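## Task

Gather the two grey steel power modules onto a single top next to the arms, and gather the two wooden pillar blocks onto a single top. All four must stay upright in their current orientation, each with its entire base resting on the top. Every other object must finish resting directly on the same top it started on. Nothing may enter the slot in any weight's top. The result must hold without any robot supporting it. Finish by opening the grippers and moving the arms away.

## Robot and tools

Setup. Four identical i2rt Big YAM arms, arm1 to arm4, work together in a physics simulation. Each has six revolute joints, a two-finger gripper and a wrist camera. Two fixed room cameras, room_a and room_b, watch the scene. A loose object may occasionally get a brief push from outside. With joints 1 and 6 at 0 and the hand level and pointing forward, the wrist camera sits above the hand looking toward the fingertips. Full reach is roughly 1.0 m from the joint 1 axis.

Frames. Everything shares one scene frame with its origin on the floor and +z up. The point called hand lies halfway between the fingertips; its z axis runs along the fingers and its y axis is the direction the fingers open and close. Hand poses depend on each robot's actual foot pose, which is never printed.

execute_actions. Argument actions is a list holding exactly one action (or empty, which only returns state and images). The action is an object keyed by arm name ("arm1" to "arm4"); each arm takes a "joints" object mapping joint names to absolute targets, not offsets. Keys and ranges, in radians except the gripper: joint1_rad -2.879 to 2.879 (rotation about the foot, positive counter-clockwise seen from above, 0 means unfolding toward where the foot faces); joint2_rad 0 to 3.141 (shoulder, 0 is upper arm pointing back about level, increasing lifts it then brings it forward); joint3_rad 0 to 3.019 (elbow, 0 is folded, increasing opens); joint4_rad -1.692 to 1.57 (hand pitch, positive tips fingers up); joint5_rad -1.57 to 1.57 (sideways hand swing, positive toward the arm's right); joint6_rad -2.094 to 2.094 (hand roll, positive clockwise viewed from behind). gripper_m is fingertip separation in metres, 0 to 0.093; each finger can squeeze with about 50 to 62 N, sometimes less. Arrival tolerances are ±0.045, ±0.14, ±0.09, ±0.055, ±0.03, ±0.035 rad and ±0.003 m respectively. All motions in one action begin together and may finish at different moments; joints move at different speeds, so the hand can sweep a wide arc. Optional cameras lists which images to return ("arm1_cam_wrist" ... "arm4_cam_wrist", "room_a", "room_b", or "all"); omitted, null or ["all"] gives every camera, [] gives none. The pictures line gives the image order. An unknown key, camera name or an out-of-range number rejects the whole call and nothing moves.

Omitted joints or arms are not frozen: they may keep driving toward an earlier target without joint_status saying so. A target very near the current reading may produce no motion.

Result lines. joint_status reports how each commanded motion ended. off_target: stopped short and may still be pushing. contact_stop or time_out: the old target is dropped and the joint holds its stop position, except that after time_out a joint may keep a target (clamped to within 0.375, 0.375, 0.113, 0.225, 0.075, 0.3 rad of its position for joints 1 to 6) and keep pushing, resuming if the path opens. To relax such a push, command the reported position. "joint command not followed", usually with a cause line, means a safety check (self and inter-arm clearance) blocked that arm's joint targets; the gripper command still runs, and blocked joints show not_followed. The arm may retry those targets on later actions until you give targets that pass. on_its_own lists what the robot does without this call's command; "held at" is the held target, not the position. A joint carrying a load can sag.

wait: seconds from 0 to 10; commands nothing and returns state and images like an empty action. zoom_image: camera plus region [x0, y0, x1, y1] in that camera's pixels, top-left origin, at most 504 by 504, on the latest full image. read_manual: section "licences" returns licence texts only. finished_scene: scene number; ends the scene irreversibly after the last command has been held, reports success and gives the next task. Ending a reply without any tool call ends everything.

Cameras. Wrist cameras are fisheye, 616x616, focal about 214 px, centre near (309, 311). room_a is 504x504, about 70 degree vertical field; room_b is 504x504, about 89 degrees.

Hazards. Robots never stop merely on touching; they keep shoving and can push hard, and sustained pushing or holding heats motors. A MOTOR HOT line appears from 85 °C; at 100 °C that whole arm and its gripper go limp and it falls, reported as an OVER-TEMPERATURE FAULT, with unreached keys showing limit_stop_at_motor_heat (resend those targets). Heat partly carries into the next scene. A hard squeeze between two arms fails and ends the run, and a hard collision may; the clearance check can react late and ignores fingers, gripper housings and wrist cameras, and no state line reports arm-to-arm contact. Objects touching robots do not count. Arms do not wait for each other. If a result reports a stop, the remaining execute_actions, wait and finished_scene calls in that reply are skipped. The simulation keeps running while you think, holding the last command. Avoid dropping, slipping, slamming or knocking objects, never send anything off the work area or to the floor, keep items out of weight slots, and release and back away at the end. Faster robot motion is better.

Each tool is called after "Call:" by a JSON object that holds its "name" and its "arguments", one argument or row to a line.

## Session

Call:
{"name": "execute_actions", "arguments": {
  "actions": []
}}

Scene clock: 0.00 s.
arm1.joint_positions: joint1_rad=+0.433 joint2_rad=+0.598 joint3_rad=+1.451 joint4_rad=-1.504 joint5_rad=+0.260 joint6_rad=+0.489 gripper_m=+0.095
arm1.joint_status: not commanded
arm1.hand: x=-0.1248 y=-1.8398 z=+1.3546 quat_wxyz=(-0.118, -0.890, +0.041, +0.439) (m; scene frame)
arm2.joint_positions: joint1_rad=+0.666 joint2_rad=+0.255 joint3_rad=+1.693 joint4_rad=-1.146 joint5_rad=-0.235 joint6_rad=+0.557 gripper_m=+0.094
arm2.joint_status: not commanded
arm2.hand: x=+0.2345 y=-0.4273 z=+1.4788 quat_wxyz=(-0.544, +0.192, -0.568, -0.587) (m; scene frame)
arm3.joint_positions: joint1_rad=+0.185 joint2_rad=+0.407 joint3_rad=+1.358 joint4_rad=-1.461 joint5_rad=+0.076 joint6_rad=+0.201 gripper_m=+0.094
arm3.joint_status: not commanded
arm3.hand: x=-0.5885 y=+0.6020 z=+1.2994 quat_wxyz=(-0.414, -0.608, -0.610, +0.295) (m; scene frame)
arm4.joint_positions: joint1_rad=+0.587 joint2_rad=+0.306 joint3_rad=+1.410 joint4_rad=-1.288 joint5_rad=-0.290 joint6_rad=-0.576 gripper_m=+0.095
arm4.joint_status: not commanded
arm4.hand: x=+0.1472 y=+1.4704 z=+1.3689 quat_wxyz=(-0.258, +0.766, +0.087, -0.583) (m; scene frame)
pictures: arm1_cam_wrist, arm2_cam_wrist, arm3_cam_wrist, arm4_cam_wrist, room_a, room_b
Images, in order (width x height): arm1_cam_wrist 616x616, arm2_cam_wrist 616x616, arm3_cam_wrist 616x616, arm4_cam_wrist 616x616, room_a 504x504, room_b 504x504.

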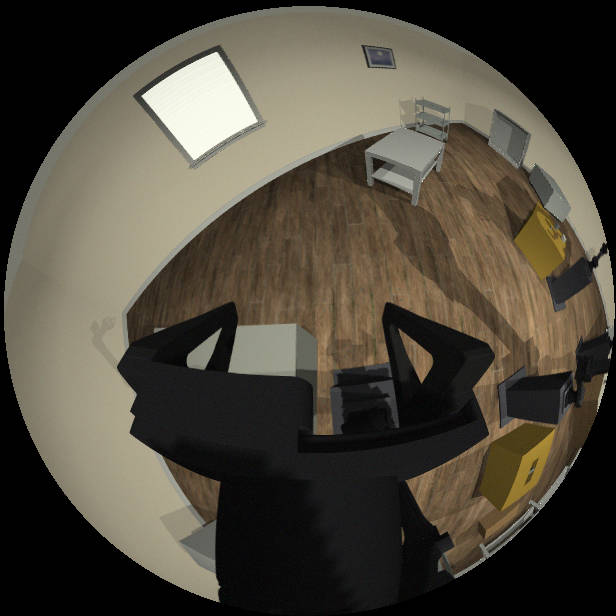

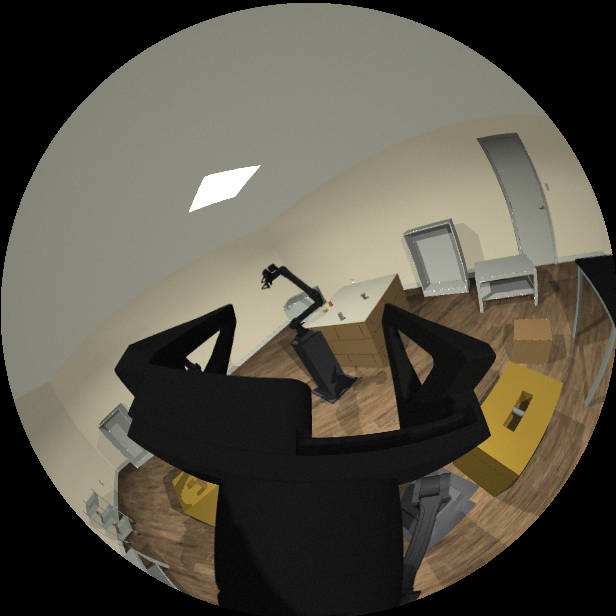

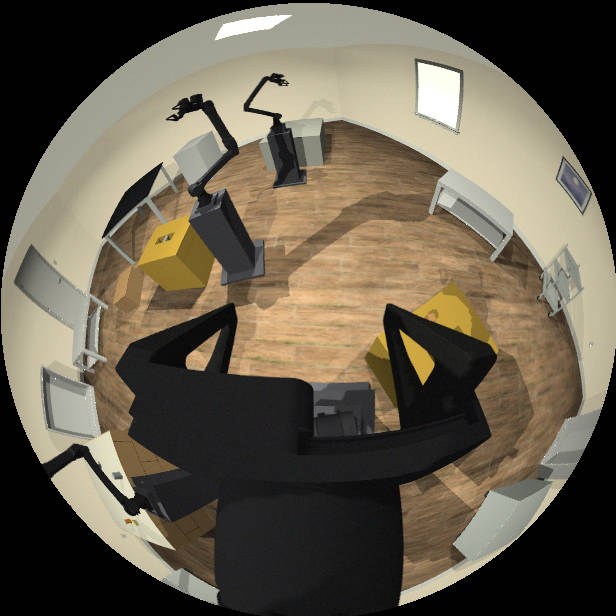

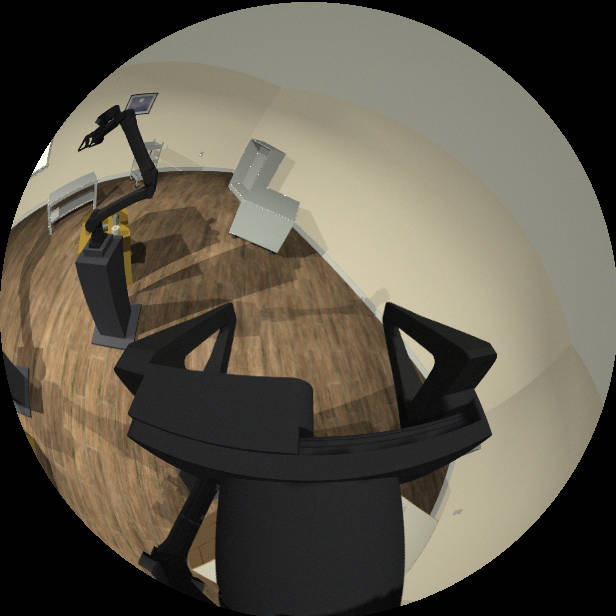

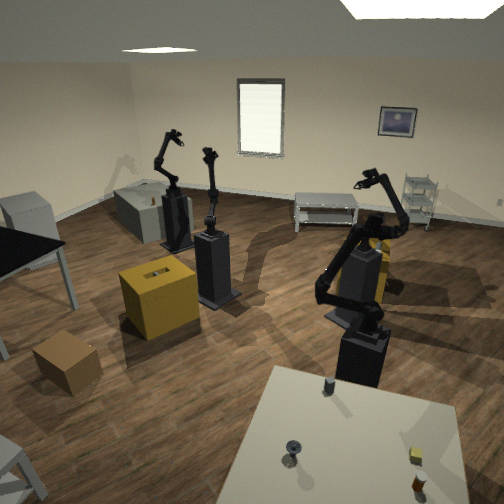

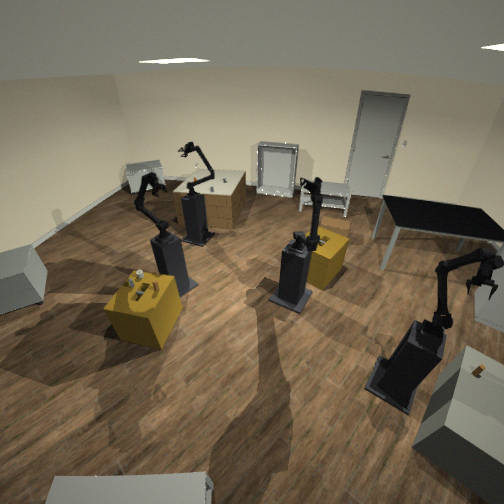

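Call:
{"name": "execute_actions", "arguments": {
  "actions": [
    {"arm1":{"joints":{"joint1_rad":1.5,"joint2_rad":1.0,"joint3_rad":1.2,"joint4_rad":-1.5,"joint5_rad":0,"joint6_rad":0}},"arm2":{"joints":{"joint1_rad":-0.3,"joint2_rad":1.0,"joint3_rad":1.2,"joint4_rad":-1.5,"joint5_rad":0,"joint6_rad":0}},"arm3":{"joints":{"joint1_rad":-1.1,"joint2_rad":1.0,"joint3_rad":1.2,"joint4_rad":-1.5,"joint5_rad":0,"joint6_rad":0}},"arm4":{"joints":{"joint1_rad":-1.3,"joint2_rad":1.0,"joint3_rad":1.2,"joint4_rad":-1.5,"joint5_rad":0,"joint6_rad":0}}}
  ],
  "cameras": ["arm1_cam_wrist","arm2_cam_wrist","arm3_cam_wrist","arm4_cam_wrist"]
}}

Call:
{"name": "zoom_image", "arguments": {
  "camera": "arm3_cam_wrist",
  "region": [180, 70, 430, 320]
}}

Call:
{"name": "zoom_image", "arguments": {
  "camera": "arm4_cam_wrist",
  "region": [130, 30, 530, 330]
}}

Scene clock: 15.73 s.
arm1.joint_positions: joint1_rad=+1.498 joint2_rad=+1.009 joint3_rad=+1.174 joint4_rad=-1.504 joint5_rad=+0.001 joint6_rad=+0.007 gripper_m=+0.095
arm1.joint_status: all done
arm1.hand: x=+0.0691 y=-2.0950 z=+1.1260 quat_wxyz=(-0.087, -0.696, -0.708, +0.083) (m; scene frame)
arm2.joint_positions: joint1_rad=-0.293 joint2_rad=+1.005 joint3_rad=+1.169 joint4_rad=-1.492 joint5_rad=+0.000 joint6_rad=+0.011 gripper_m=+0.094
arm2.joint_status: all done
arm2.hand: x=+0.6014 y=-0.4301 z=+1.0459 quat_wxyz=(-0.116, -0.032, -0.993, +0.000) (m; scene frame)
arm3.joint_positions: joint1_rad=-1.091 joint2_rad=+1.007 joint3_rad=+1.194 joint4_rad=-1.482 joint5_rad=-0.001 joint6_rad=+0.009 gripper_m=+0.094
arm3.joint_status: all done
arm3.hand: x=-0.8812 y=+0.5716 z=+1.0852 quat_wxyz=(-0.040, -0.955, -0.263, +0.130) (m; scene frame)
arm4.joint_positions: joint1_rad=-1.297 joint2_rad=+1.015 joint3_rad=+1.180 joint4_rad=-1.489 joint5_rad=-0.001 joint6_rad=-0.014 gripper_m=+0.095
arm4.joint_status: all done
arm4.hand: x=+0.5014 y=+1.6561 z=+1.0802 quat_wxyz=(-0.124, +0.329, -0.935, -0.038) (m; scene frame)
pictures: arm1_cam_wrist, arm2_cam_wrist, arm3_cam_wrist, arm4_cam_wrist
Images, in order (width x height): arm1_cam_wrist 616x616, arm2_cam_wrist 616x616, arm3_cam_wrist 616x616, arm4_cam_wrist 616x616.

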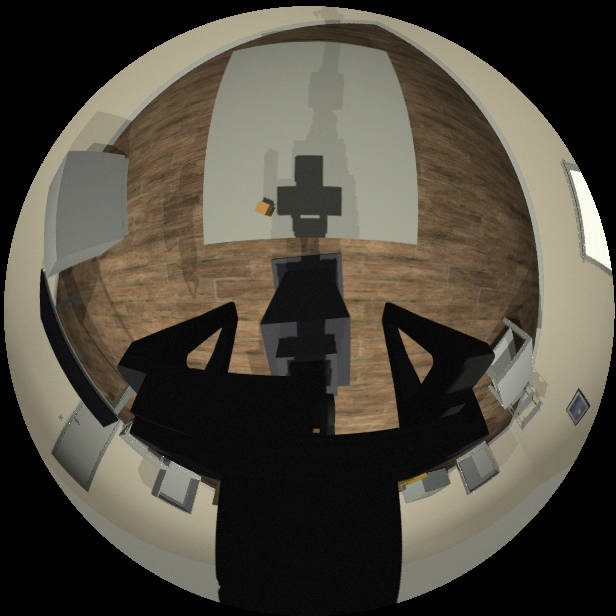

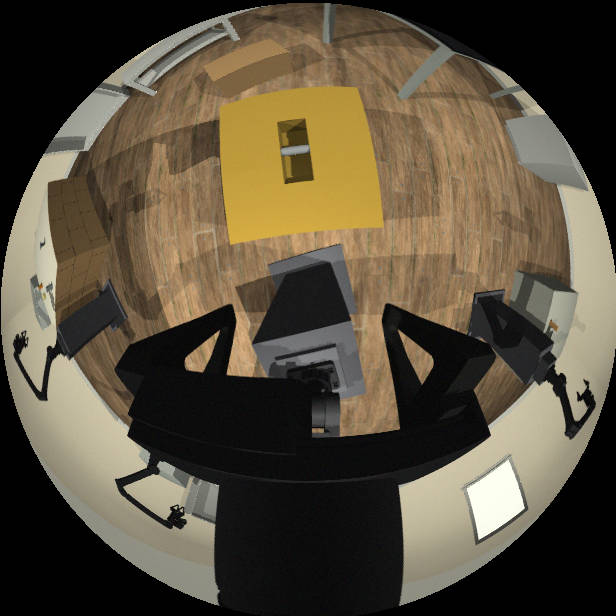

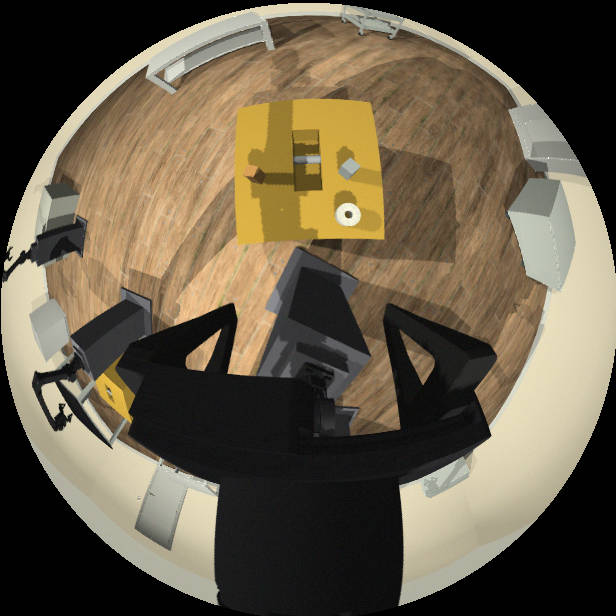

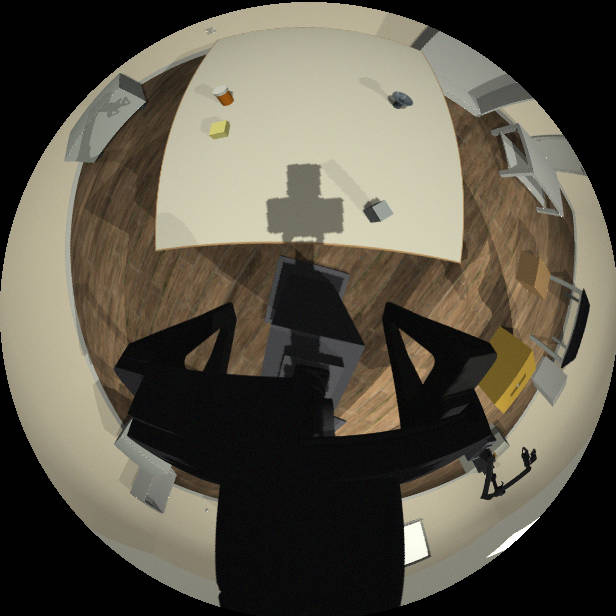

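Region (180, 70, 430, 320) of arm3_cam_wrist's 616x616 image, scaled by 2.016, with more detail than that image has.

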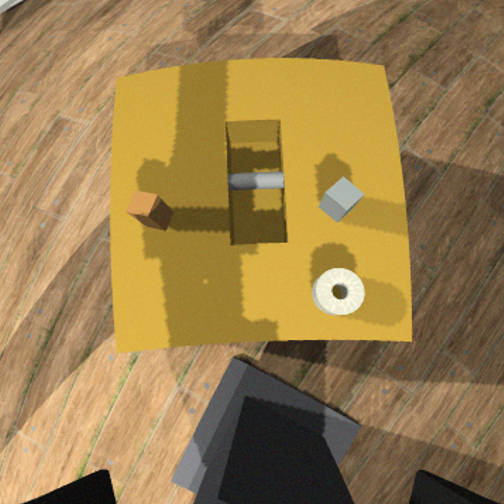

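Region (130, 30, 530, 330) of arm4_cam_wrist's 616x616 image, scaled by 1.260, with more detail than that image has; it fills the top 378 rows of this view, and the rest is white.

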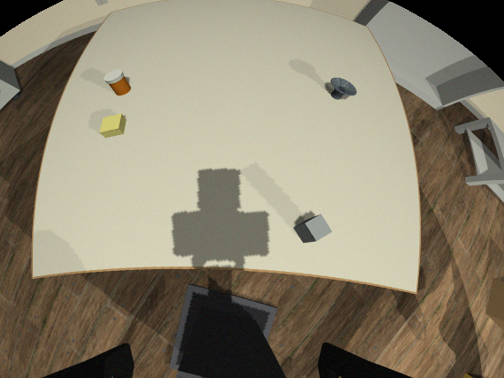

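Call:
{"name": "execute_actions", "arguments": {
  "actions": [
    {"arm1":{"joints":{"joint1_rad":1.78,"joint2_rad":1.54,"joint3_rad":0.92,"joint4_rad":-0.925}},"arm3":{"joints":{"joint1_rad":-1.285,"joint2_rad":1.96,"joint3_rad":1.385,"joint4_rad":-0.945}},"arm2":{"joints":{"joint1_rad":-1.96,"joint4_rad":-0.3}},"arm4":{"joints":{"joint1_rad":1.885,"joint4_rad":-0.6}}}
  ],
  "cameras": ["arm1_cam_wrist","arm3_cam_wrist","room_b"]
}}

Call:
{"name": "zoom_image", "arguments": {
  "camera": "arm1_cam_wrist",
  "region": [240, 130, 380, 270]
}}

Call:
{"name": "zoom_image", "arguments": {
  "camera": "arm3_cam_wrist",
  "region": [240, 130, 380, 270]
}}

Scene clock: 49.93 s.
arm1.joint_positions: joint1_rad=+1.784 joint2_rad=+1.531 joint3_rad=+0.904 joint4_rad=-0.942 joint5_rad=+0.001 joint6_rad=+0.006 gripper_m=+0.095
arm1.joint_status: all done
arm1.hand: x=+0.1803 y=-2.1526 z=+0.8578 quat_wxyz=(-0.004, -0.591, -0.807, +0.003) (m; scene frame)
arm2.joint_positions: joint1_rad=-1.956 joint2_rad=+1.005 joint3_rad=+1.169 joint4_rad=-0.315 joint5_rad=+0.001 joint6_rad=+0.010 gripper_m=+0.094
arm2.joint_status: all done
arm2.hand: x=+0.2197 y=-0.9053 z=+1.2488 quat_wxyz=(-0.425, -0.575, -0.496, +0.493) (m; scene frame)
arm3.joint_positions: joint1_rad=-1.284 joint2_rad=+1.972 joint3_rad=+1.369 joint4_rad=-0.963 joint5_rad=-0.001 joint6_rad=+0.007 gripper_m=+0.094
arm3.joint_status: all done
arm3.hand: x=-1.1208 y=+0.5461 z=+0.7527 quat_wxyz=(-0.003, -0.985, -0.173, +0.000) (m; scene frame)
arm4.joint_positions: joint1_rad=+1.884 joint2_rad=+1.014 joint3_rad=+1.180 joint4_rad=-0.621 joint5_rad=+0.000 joint6_rad=-0.013 gripper_m=+0.095
arm4.joint_status: all done
arm4.hand: x=-0.1156 y=+1.1548 z=+1.1999 quat_wxyz=(+0.179, +0.799, +0.295, -0.492) (m; scene frame)
pictures: arm1_cam_wrist, arm3_cam_wrist, room_b
Images, in order (width x height): arm1_cam_wrist 616x616, arm3_cam_wrist 616x616, room_b 504x504.

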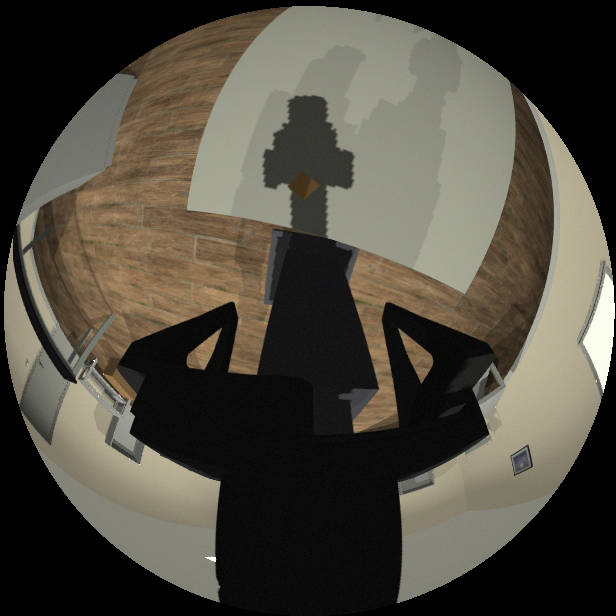

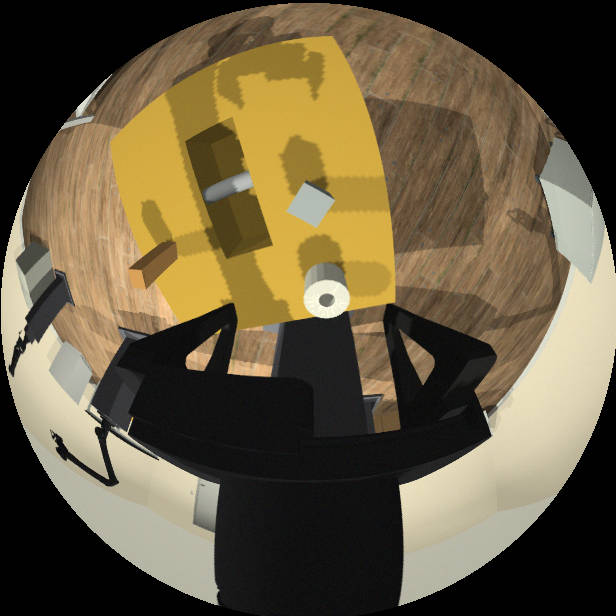

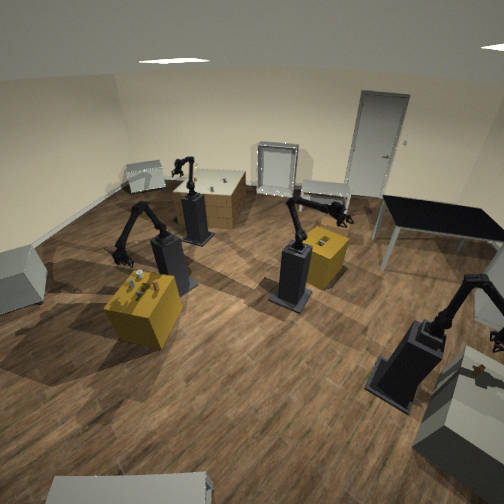

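Region (240, 130, 380, 270) of arm1_cam_wrist's 616x616 image, scaled by 3.600, with more detail than that image has.

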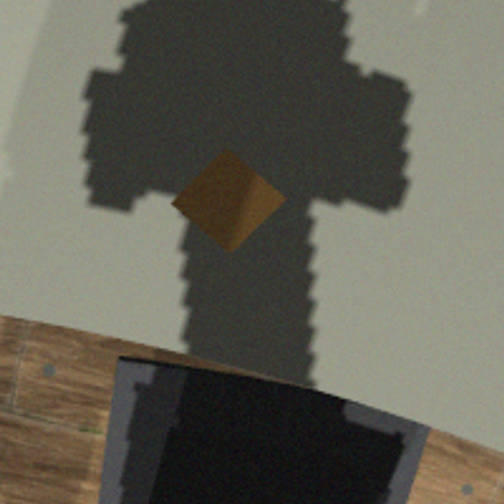

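Region (240, 130, 380, 270) of arm3_cam_wrist's 616x616 image, scaled by 3.600, with more detail than that image has.

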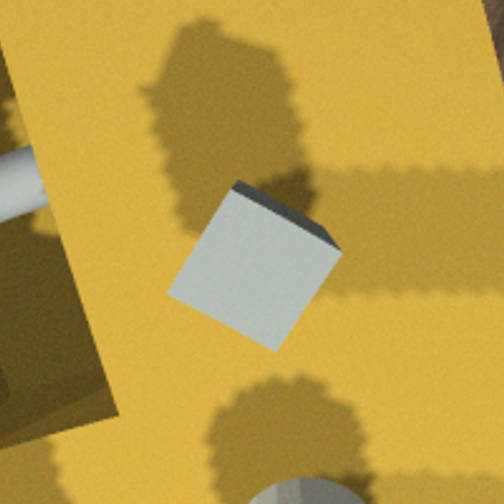

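Call:
{"name": "execute_actions", "arguments": {
  "actions": [
    {"arm1":{"joints":{"joint1_rad":1.81,"joint2_rad":2.095,"joint3_rad":0.97,"joint4_rad":-0.405,"joint6_rad":0.78}},"arm3":{"joints":{"joint2_rad":2.21,"joint3_rad":1.455,"joint4_rad":-0.77,"joint6_rad":0.53}}}
  ],
  "cameras": ["arm1_cam_wrist","arm3_cam_wrist"]
}}

Scene clock: 68.27 s.
arm1.joint_positions: joint1_rad=+1.805 joint2_rad=+2.088 joint3_rad=+0.959 joint4_rad=-0.423 joint5_rad=+0.001 joint6_rad=+0.772 gripper_m=+0.095
arm1.joint_status: all done
arm1.hand: x=+0.2056 y=-2.2006 z=+0.6518 quat_wxyz=(-0.014, -0.844, -0.536, +0.003) (m; scene frame)
arm2.joint_positions: joint1_rad=-1.956 joint2_rad=+1.005 joint3_rad=+1.169 joint4_rad=-0.315 joint5_rad=+0.001 joint6_rad=+0.010 gripper_m=+0.094
arm2.joint_status: not commanded
arm2.hand: x=+0.2197 y=-0.9053 z=+1.2488 quat_wxyz=(-0.425, -0.575, -0.496, +0.493) (m; scene frame)
arm3.joint_positions: joint1_rad=-1.284 joint2_rad=+2.219 joint3_rad=+1.436 joint4_rad=-0.787 joint5_rad=-0.001 joint6_rad=+0.521 gripper_m=+0.094
arm3.joint_status: all done
arm3.hand: x=-1.1460 y=+0.5361 z=+0.6385 quat_wxyz=(-0.002, -0.997, +0.083, -0.003) (m; scene frame)
arm4.joint_positions: joint1_rad=+1.884 joint2_rad=+1.014 joint3_rad=+1.180 joint4_rad=-0.621 joint5_rad=+0.000 joint6_rad=-0.013 gripper_m=+0.095
arm4.joint_status: not commanded
arm4.hand: x=-0.1156 y=+1.1548 z=+1.1999 quat_wxyz=(+0.179, +0.799, +0.295, -0.492) (m; scene frame)
pictures: arm1_cam_wrist, arm3_cam_wrist
Images, in order (width x height): arm1_cam_wrist 616x616, arm3_cam_wrist 616x616.

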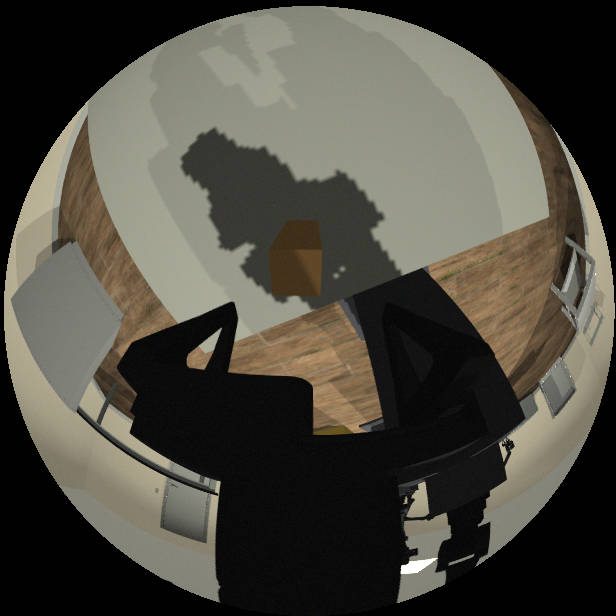

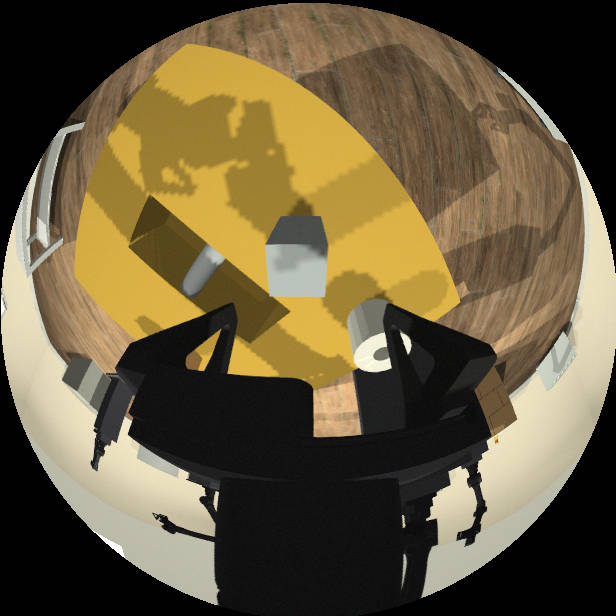

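Call:
{"name": "execute_actions", "arguments": {
  "actions": [
    {"arm1":{"joints":{"joint1_rad":1.825,"joint2_rad":2.272,"joint3_rad":1.075,"joint4_rad":-0.345}},"arm3":{"joints":{"joint2_rad":2.325,"joint3_rad":1.513,"joint4_rad":-0.716}}}
  ],
  "cameras": ["arm1_cam_wrist","arm3_cam_wrist"]
}}

Scene clock: 87.67 s.
arm1.joint_positions: joint1_rad=+1.819 joint2_rad=+2.255 joint3_rad=+1.069 joint4_rad=-0.354 joint5_rad=+0.001 joint6_rad=+0.773 gripper_m=+0.095
arm1.joint_status: all done
arm1.hand: x=+0.2215 y=-2.2262 z=+0.5983 quat_wxyz=(-0.020, -0.840, -0.542, +0.005) (m; scene frame)
arm2.joint_positions: joint1_rad=-1.956 joint2_rad=+1.005 joint3_rad=+1.169 joint4_rad=-0.315 joint5_rad=+0.001 joint6_rad=+0.010 gripper_m=+0.094
arm2.joint_status: not commanded
arm2.hand: x=+0.2197 y=-0.9053 z=+1.2488 quat_wxyz=(-0.425, -0.575, -0.496, +0.493) (m; scene frame)
arm3.joint_positions: joint1_rad=-1.284 joint2_rad=+2.332 joint3_rad=+1.487 joint4_rad=-0.729 joint5_rad=-0.001 joint6_rad=+0.522 gripper_m=+0.094
arm3.joint_status: all done
arm3.hand: x=-1.1547 y=+0.5326 z=+0.5891 quat_wxyz=(-0.001, -0.997, +0.083, -0.004) (m; scene frame)
arm4.joint_positions: joint1_rad=+1.884 joint2_rad=+1.014 joint3_rad=+1.180 joint4_rad=-0.621 joint5_rad=+0.000 joint6_rad=-0.013 gripper_m=+0.095
arm4.joint_status: not commanded
arm4.hand: x=-0.1156 y=+1.1548 z=+1.1999 quat_wxyz=(+0.179, +0.799, +0.295, -0.492) (m; scene frame)
pictures: arm1_cam_wrist, arm3_cam_wrist
Images, in order (width x height): arm1_cam_wrist 616x616, arm3_cam_wrist 616x616.

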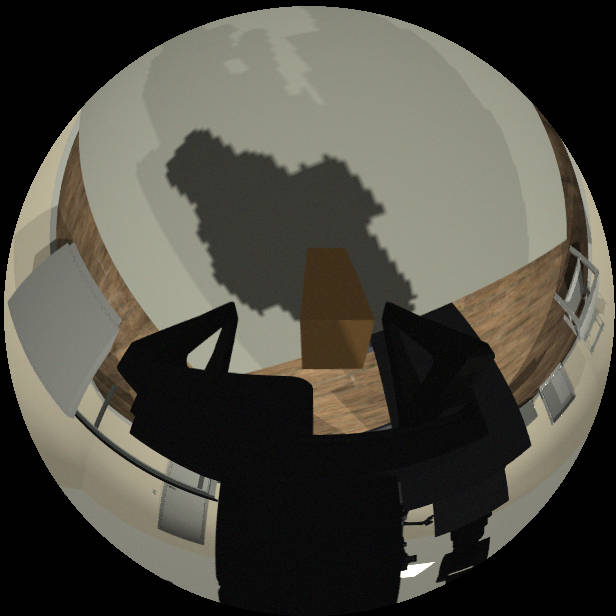

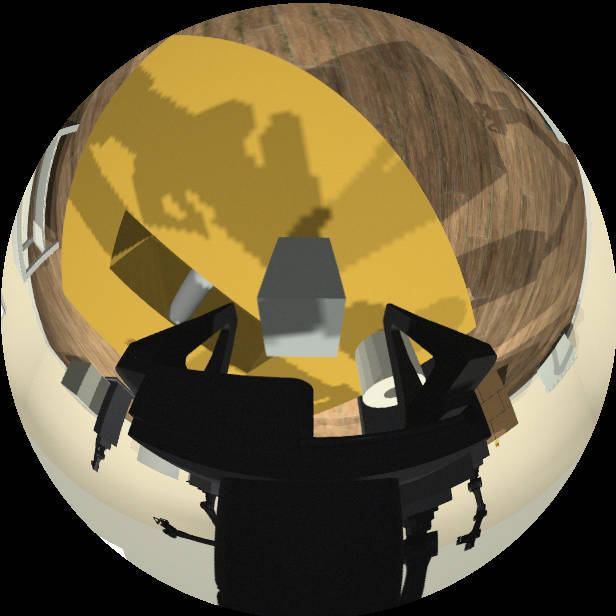

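Call:
{"name": "execute_actions", "arguments": {
  "actions": [
    {"arm1":{"joints":{"joint2_rad":2.27,"joint3_rad":1.04,"joint4_rad":-0.32}},"arm3":{"joints":{"gripper_m":0.018}}}
  ],
  "cameras": ["arm1_cam_wrist","arm3_cam_wrist","room_a"]
}}

Scene clock: 121.80 s.
arm1.joint_positions: joint1_rad=+1.819 joint2_rad=+2.255 joint3_rad=+1.039 joint4_rad=-0.338 joint5_rad=+0.001 joint6_rad=+0.773 gripper_m=+0.095
arm1.joint_status: all done
arm1.hand: x=+0.2167 y=-2.2129 z=+0.5939 quat_wxyz=(-0.013, -0.840, -0.542, +0.003) (m; scene frame)
arm2.joint_positions: joint1_rad=-1.956 joint2_rad=+1.005 joint3_rad=+1.169 joint4_rad=-0.315 joint5_rad=+0.001 joint6_rad=+0.010 gripper_m=+0.094
arm2.joint_status: not commanded
arm2.hand: x=+0.2197 y=-0.9053 z=+1.2488 quat_wxyz=(-0.425, -0.575, -0.496, +0.493) (m; scene frame)
arm3.joint_positions: joint1_rad=-1.284 joint2_rad=+2.332 joint3_rad=+1.487 joint4_rad=-0.729 joint5_rad=-0.002 joint6_rad=+0.523 gripper_m=+0.039
arm3.joint_status: gripper_m off_target (ended at +0.039, target +0.018)
arm3.hand: x=-1.1547 y=+0.5324 z=+0.5891 quat_wxyz=(-0.002, -0.996, +0.084, -0.004) (m; scene frame)
arm4.joint_positions: joint1_rad=+1.884 joint2_rad=+1.014 joint3_rad=+1.180 joint4_rad=-0.621 joint5_rad=+0.000 joint6_rad=-0.013 gripper_m=+0.095
arm4.joint_status: not commanded
arm4.hand: x=-0.1156 y=+1.1548 z=+1.1999 quat_wxyz=(+0.179, +0.799, +0.295, -0.492) (m; scene frame)
pictures: arm1_cam_wrist, arm3_cam_wrist, room_a
Images, in order (width x height): arm1_cam_wrist 616x616, arm3_cam_wrist 616x616, room_a 504x504.

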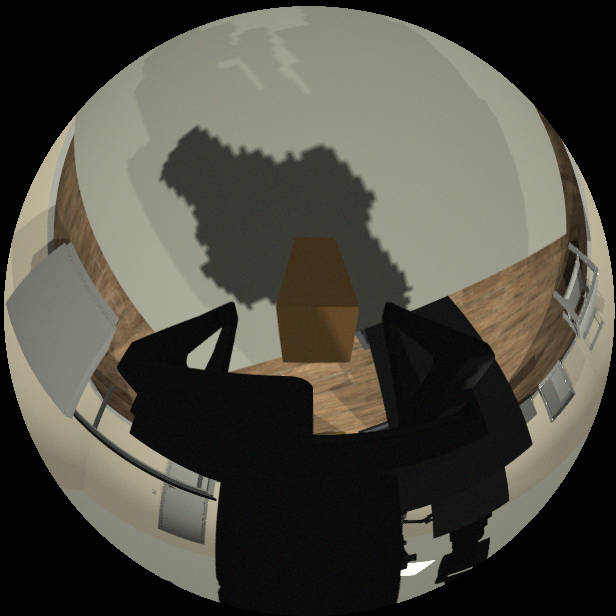

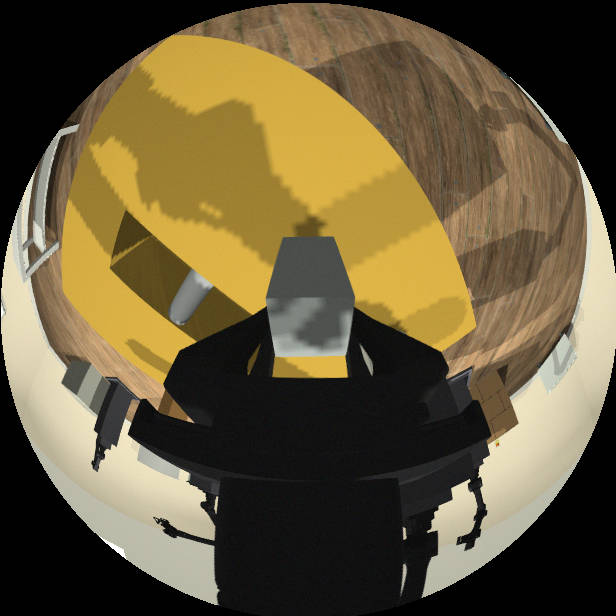

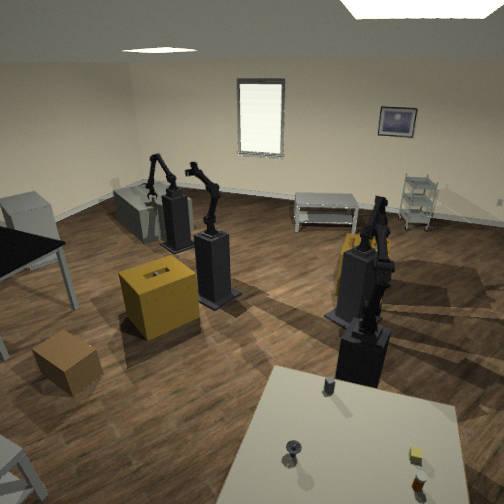

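Call:
{"name": "execute_actions", "arguments": {
  "actions": [
    {"arm1":{"joints":{"gripper_m":0.015}},"arm3":{"joints":{"joint2_rad":2.05,"joint4_rad":-1.0}}}
  ],
  "cameras": ["arm1_cam_wrist","arm3_cam_wrist"]
}}

Scene clock: 130.47 s.
arm1.joint_positions: joint1_rad=+1.819 joint2_rad=+2.255 joint3_rad=+1.039 joint4_rad=-0.337 joint5_rad=+0.000 joint6_rad=+0.773 gripper_m=+0.035
arm1.joint_status: gripper_m off_target (ended at +0.035, target +0.015)
arm1.hand: x=+0.2170 y=-2.2130 z=+0.5939 quat_wxyz=(-0.013, -0.841, -0.542, +0.003) (m; scene frame)
arm2.joint_positions: joint1_rad=-1.956 joint2_rad=+1.005 joint3_rad=+1.169 joint4_rad=-0.315 joint5_rad=+0.001 joint6_rad=+0.010 gripper_m=+0.094
arm2.joint_status: not commanded
arm2.hand: x=+0.2197 y=-0.9053 z=+1.2488 quat_wxyz=(-0.425, -0.575, -0.496, +0.493) (m; scene frame)
arm3.joint_positions: joint1_rad=-1.284 joint2_rad=+2.062 joint3_rad=+1.487 joint4_rad=-0.985 joint5_rad=-0.002 joint6_rad=+0.523 gripper_m=+0.039
arm3.joint_status: all done
arm3.hand: x=-1.1540 y=+0.5335 z=+0.7414 quat_wxyz=(-0.005, -0.996, +0.084, +0.002) (m; scene frame)
arm4.joint_positions: joint1_rad=+1.884 joint2_rad=+1.014 joint3_rad=+1.180 joint4_rad=-0.621 joint5_rad=+0.000 joint6_rad=-0.013 gripper_m=+0.095
arm4.joint_status: not commanded
arm4.hand: x=-0.1156 y=+1.1548 z=+1.1999 quat_wxyz=(+0.179, +0.799, +0.295, -0.492) (m; scene frame)
pictures: arm1_cam_wrist, arm3_cam_wrist
Images, in order (width x height): arm1_cam_wrist 616x616, arm3_cam_wrist 616x616.

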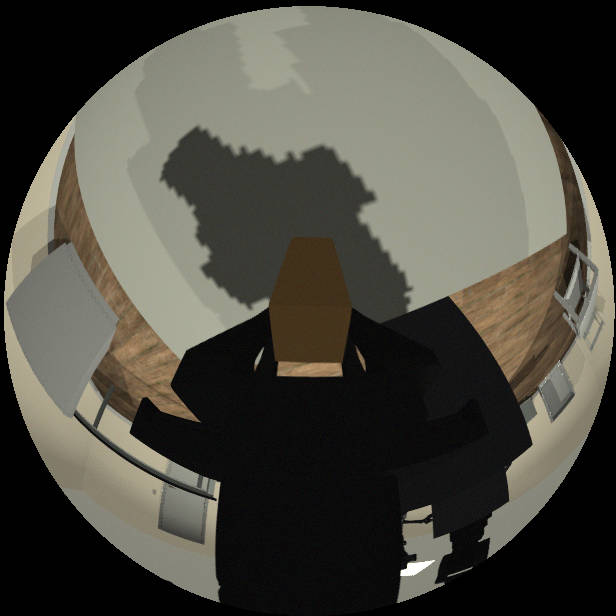

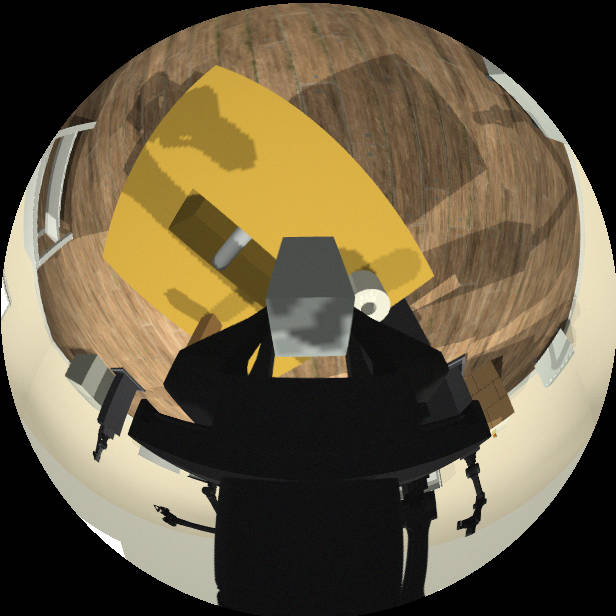

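Call:
{"name": "execute_actions", "arguments": {
  "actions": [
    {"arm1":{"joints":{"joint2_rad":1.95,"joint4_rad":-0.64}},"arm3":{"joints":{"joint2_rad":1.8,"joint3_rad":1.26,"joint4_rad":-1.02}},"arm4":{"joints":{"joint2_rad":0.8,"joint3_rad":0.8}}}
  ],
  "cameras": []
}}

Call:
{"name": "execute_actions", "arguments": {
  "actions": [
    {"arm1":{"joints":{"joint2_rad":1.8,"joint3_rad":1.26,"joint4_rad":-1.02}},"arm3":{"joints":{"joint1_rad":2.21,"joint6_rad":1.57}}}
  ],
  "cameras": ["room_a","arm1_cam_wrist"]
}}

Scene clock: 152.33 s.
arm1.joint_positions: joint1_rad=+1.819 joint2_rad=+1.929 joint3_rad=+1.028 joint4_rad=-0.624 joint5_rad=+0.000 joint6_rad=+0.773 gripper_m=+0.035
arm1.joint_status: all done
arm1.hand: x=+0.2217 y=-2.2266 z=+0.7335 quat_wxyz=(-0.027, -0.840, -0.541, +0.006) (m; scene frame)
arm2.joint_positions: joint1_rad=-1.956 joint2_rad=+1.005 joint3_rad=+1.169 joint4_rad=-0.315 joint5_rad=+0.001 joint6_rad=+0.010 gripper_m=+0.094
arm2.joint_status: not commanded
arm2.hand: x=+0.2197 y=-0.9053 z=+1.2488 quat_wxyz=(-0.425, -0.575, -0.496, +0.493) (m; scene frame)
arm3.joint_positions: joint1_rad=-1.284 joint2_rad=+1.800 joint3_rad=+1.260 joint4_rad=-1.009 joint5_rad=-0.002 joint6_rad=+0.523 gripper_m=+0.039
arm3.joint_status: all done
arm3.hand: x=-1.0826 y=+0.5603 z=+0.8046 quat_wxyz=(-0.007, -0.996, +0.084, +0.007) (m; scene frame)
arm4.joint_positions: joint1_rad=+1.884 joint2_rad=+0.804 joint3_rad=+0.780 joint4_rad=-0.616 joint5_rad=+0.000 joint6_rad=-0.013 gripper_m=+0.095
arm4.joint_status: all done
arm4.hand: x=-0.0446 y=+1.2132 z=+1.0527 quat_wxyz=(+0.152, +0.841, +0.311, -0.416) (m; scene frame)
pictures: none
No camera images: the call's "cameras" was empty. Leave "cameras" out to get every camera's image.

Scene clock: 155.13 s.
arm1.joint_positions: joint1_rad=+1.819 joint2_rad=+1.784 joint3_rad=+1.248 joint4_rad=-1.003 joint5_rad=+0.000 joint6_rad=+0.773 gripper_m=+0.035
arm1.joint_status: all done
arm1.hand: x=+0.2342 y=-2.2612 z=+0.8632 quat_wxyz=(-0.020, -0.840, -0.542, +0.004) (m; scene frame)
arm2.joint_positions: joint1_rad=-1.956 joint2_rad=+1.005 joint3_rad=+1.169 joint4_rad=-0.315 joint5_rad=+0.001 joint6_rad=+0.010 gripper_m=+0.094
arm2.joint_status: not commanded
arm2.hand: x=+0.2197 y=-0.9053 z=+1.2488 quat_wxyz=(-0.425, -0.575, -0.496, +0.493) (m; scene frame)
arm3.joint_positions: joint1_rad=+2.215 joint2_rad=+1.805 joint3_rad=+1.260 joint4_rad=-1.009 joint5_rad=-0.002 joint6_rad=+1.562 gripper_m=+0.039
arm3.joint_status: all done
arm3.hand: x=-0.2236 y=+1.0667 z=+0.8044 quat_wxyz=(-0.006, -0.412, -0.911, -0.007) (m; scene frame)
arm4.joint_positions: joint1_rad=+1.884 joint2_rad=+0.804 joint3_rad=+0.780 joint4_rad=-0.616 joint5_rad=+0.000 joint6_rad=-0.013 gripper_m=+0.095
arm4.joint_status: not commanded
arm4.hand: x=-0.0446 y=+1.2132 z=+1.0527 quat_wxyz=(+0.152, +0.841, +0.311, -0.416) (m; scene frame)
pictures: arm1_cam_wrist, room_a
Images, in order (width x height): arm1_cam_wrist 616x616, room_a 504x504.

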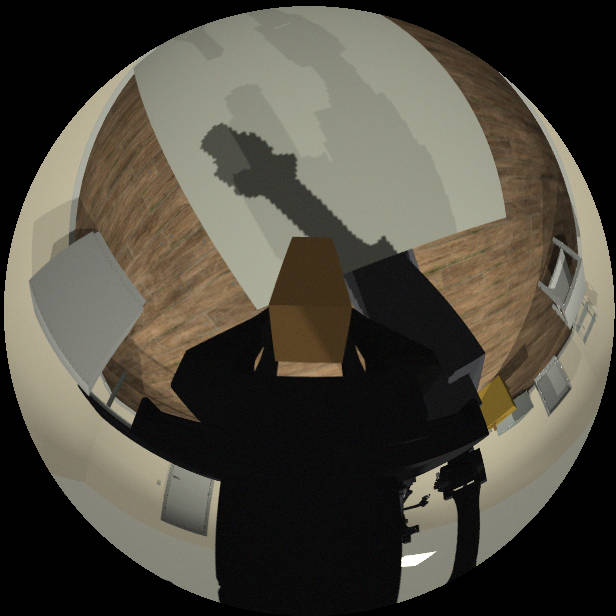

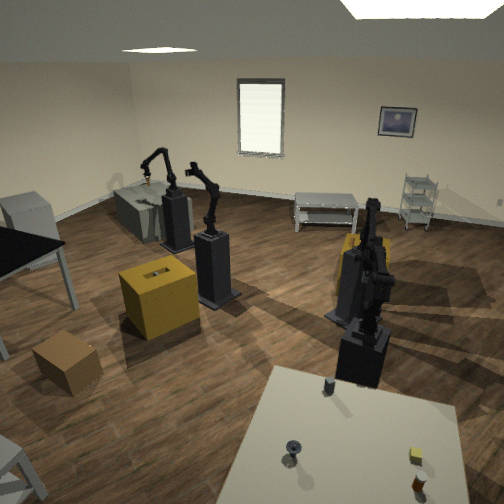

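Call:
{"name": "execute_actions", "arguments": {
  "actions": [
    {"arm1":{"joints":{"joint1_rad":-1.843,"joint6_rad":1.57}},"arm4":{"joints":{"joint2_rad":1.2,"joint3_rad":0.5,"joint4_rad":0.4}}}
  ],
  "cameras": []
}}

Call:
{"name": "execute_actions", "arguments": {
  "actions": [
    {"arm2":{"joints":{"joint2_rad":1.5,"joint3_rad":0.6,"joint4_rad":0.9}},"arm4":{"joints":{"joint2_rad":1.68,"joint3_rad":0.57,"joint4_rad":0.7}}}
  ],
  "cameras": ["room_a","arm4_cam_wrist","room_b"]
}}

Scene clock: 179.33 s.
arm1.joint_positions: joint1_rad=-1.850 joint2_rad=+1.784 joint3_rad=+1.248 joint4_rad=-1.003 joint5_rad=+0.001 joint6_rad=+1.562 gripper_m=+0.035
arm1.joint_status: all done
arm1.hand: x=+0.1539 y=-1.2903 z=+0.8544 quat_wxyz=(+0.004, +0.086, +0.996, +0.012) (m; scene frame)
arm2.joint_positions: joint1_rad=-1.956 joint2_rad=+1.005 joint3_rad=+1.169 joint4_rad=-0.315 joint5_rad=+0.001 joint6_rad=+0.010 gripper_m=+0.094
arm2.joint_status: not commanded
arm2.hand: x=+0.2197 y=-0.9053 z=+1.2488 quat_wxyz=(-0.425, -0.575, -0.496, +0.493) (m; scene frame)
arm3.joint_positions: joint1_rad=+2.215 joint2_rad=+1.805 joint3_rad=+1.260 joint4_rad=-1.009 joint5_rad=-0.002 joint6_rad=+1.562 gripper_m=+0.039
arm3.joint_status: not commanded
arm3.hand: x=-0.2236 y=+1.0667 z=+0.8044 quat_wxyz=(-0.006, -0.412, -0.911, -0.007) (m; scene frame)
arm4.joint_positions: joint1_rad=+1.884 joint2_rad=+1.214 joint3_rad=+0.469 joint4_rad=+0.377 joint5_rad=+0.000 joint6_rad=-0.013 gripper_m=+0.095
arm4.joint_status: all done
arm4.hand: x=-0.1010 y=+1.1644 z=+0.9190 quat_wxyz=(+0.192, +0.777, +0.287, -0.526) (m; scene frame)
pictures: none
No camera images: the call's "cameras" was empty. Leave "cameras" out to get every camera's image.

Scene clock: 181.00 s.
arm1.joint_positions: joint1_rad=-1.850 joint2_rad=+1.784 joint3_rad=+1.248 joint4_rad=-1.003 joint5_rad=+0.001 joint6_rad=+1.562 gripper_m=+0.035
arm1.joint_status: not commanded
arm1.hand: x=+0.1539 y=-1.2903 z=+0.8544 quat_wxyz=(+0.004, +0.086, +0.996, +0.012) (m; scene frame)
arm2.joint_positions: joint1_rad=-1.956 joint2_rad=+1.498 joint3_rad=+0.584 joint4_rad=+0.885 joint5_rad=+0.001 joint6_rad=+0.010 gripper_m=+0.094
arm2.joint_status: all done
arm2.hand: x=+0.2104 y=-0.9483 z=+0.9400 quat_wxyz=(-0.455, -0.544, -0.470, +0.526) (m; scene frame)
arm3.joint_positions: joint1_rad=+2.215 joint2_rad=+1.805 joint3_rad=+1.260 joint4_rad=-1.009 joint5_rad=-0.002 joint6_rad=+1.562 gripper_m=+0.039
arm3.joint_status: not commanded
arm3.hand: x=-0.2236 y=+1.0667 z=+0.8044 quat_wxyz=(-0.006, -0.412, -0.911, -0.007) (m; scene frame)
arm4.joint_positions: joint1_rad=+1.884 joint2_rad=+1.689 joint3_rad=+0.551 joint4_rad=+0.677 joint5_rad=+0.000 joint6_rad=-0.013 gripper_m=+0.095
arm4.joint_status: all done
arm4.hand: x=-0.1383 y=+1.1318 z=+0.7989 quat_wxyz=(+0.178, +0.801, +0.296, -0.490) (m; scene frame)
pictures: arm4_cam_wrist, room_a, room_b
Images, in order (width x height): arm4_cam_wrist 616x616, room_a 504x504, room_b 504x504.

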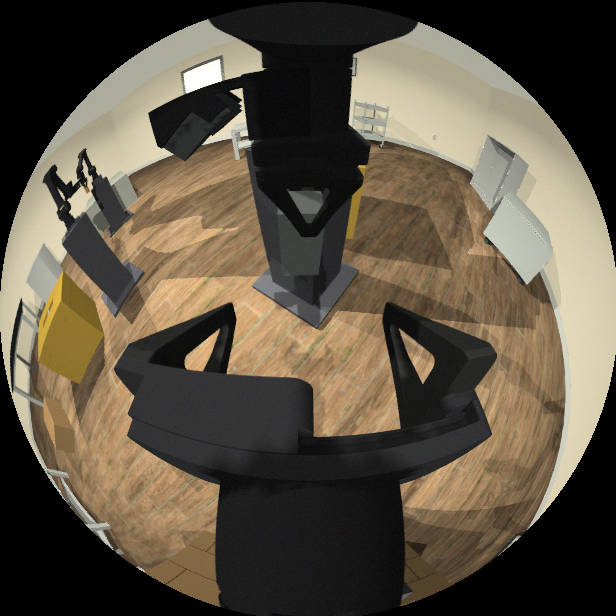

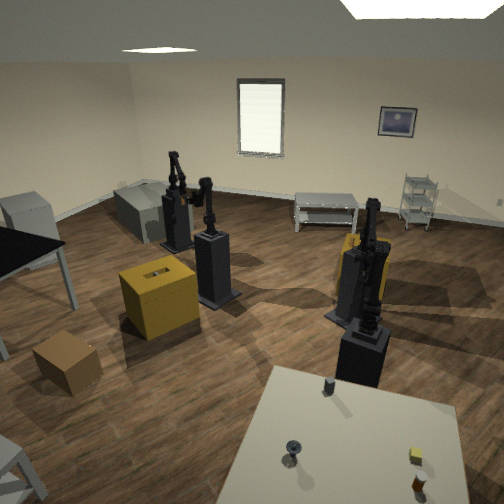

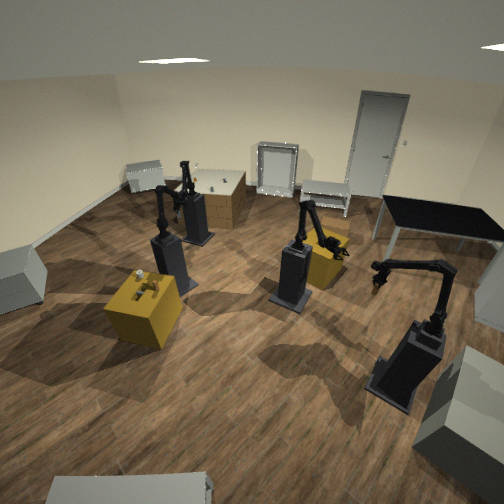

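Call:
{"name": "execute_actions", "arguments": {
  "actions": [
    {"arm1":{"joints":{"joint2_rad":2.23,"joint3_rad":1.85,"joint4_rad":-1.15}},"arm4":{"joints":{"joint2_rad":1.84,"joint3_rad":0.72,"joint4_rad":0.72}}}
  ],
  "cameras": ["arm4_cam_wrist"]
}}

Scene clock: 196.47 s.
arm1.joint_positions: joint1_rad=-1.850 joint2_rad=+2.226 joint3_rad=+1.818 joint4_rad=-1.134 joint5_rad=+0.001 joint6_rad=+1.563 gripper_m=+0.035
arm1.joint_status: all done
arm1.hand: x=+0.1827 y=-1.1339 z=+0.7996 quat_wxyz=(+0.004, +0.086, +0.996, +0.010) (m; scene frame)
arm2.joint_positions: joint1_rad=-1.956 joint2_rad=+1.498 joint3_rad=+0.584 joint4_rad=+0.885 joint5_rad=+0.001 joint6_rad=+0.010 gripper_m=+0.094
arm2.joint_status: not commanded
arm2.hand: x=+0.2104 y=-0.9483 z=+0.9400 quat_wxyz=(-0.455, -0.544, -0.470, +0.526) (m; scene frame)
arm3.joint_positions: joint1_rad=+2.215 joint2_rad=+1.805 joint3_rad=+1.260 joint4_rad=-1.009 joint5_rad=-0.002 joint6_rad=+1.562 gripper_m=+0.039
arm3.joint_status: not commanded
arm3.hand: x=-0.2236 y=+1.0667 z=+0.8044 quat_wxyz=(-0.006, -0.412, -0.911, -0.007) (m; scene frame)
arm4.joint_positions: joint1_rad=+1.884 joint2_rad=+1.841 joint3_rad=+0.700 joint4_rad=+0.699 joint5_rad=+0.000 joint6_rad=-0.013 gripper_m=+0.095
arm4.joint_status: all done
arm4.hand: x=-0.1804 y=+1.0962 z=+0.7808 quat_wxyz=(+0.181, +0.796, +0.294, -0.497) (m; scene frame)
pictures: arm4_cam_wrist
Images, in order (width x height): arm4_cam_wrist 616x616.

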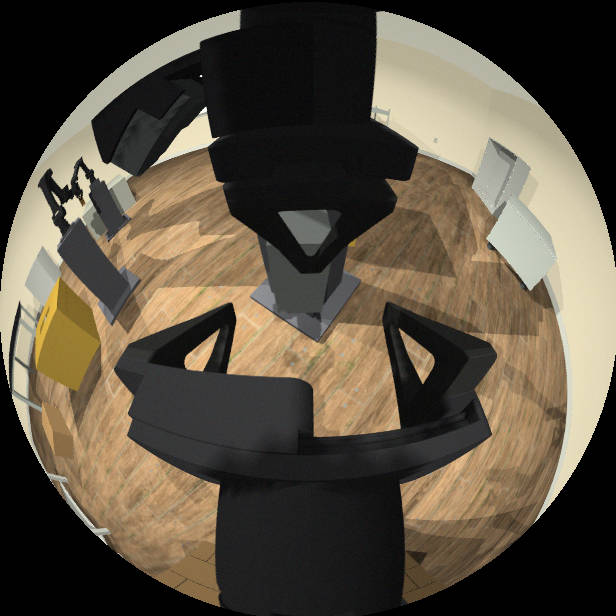

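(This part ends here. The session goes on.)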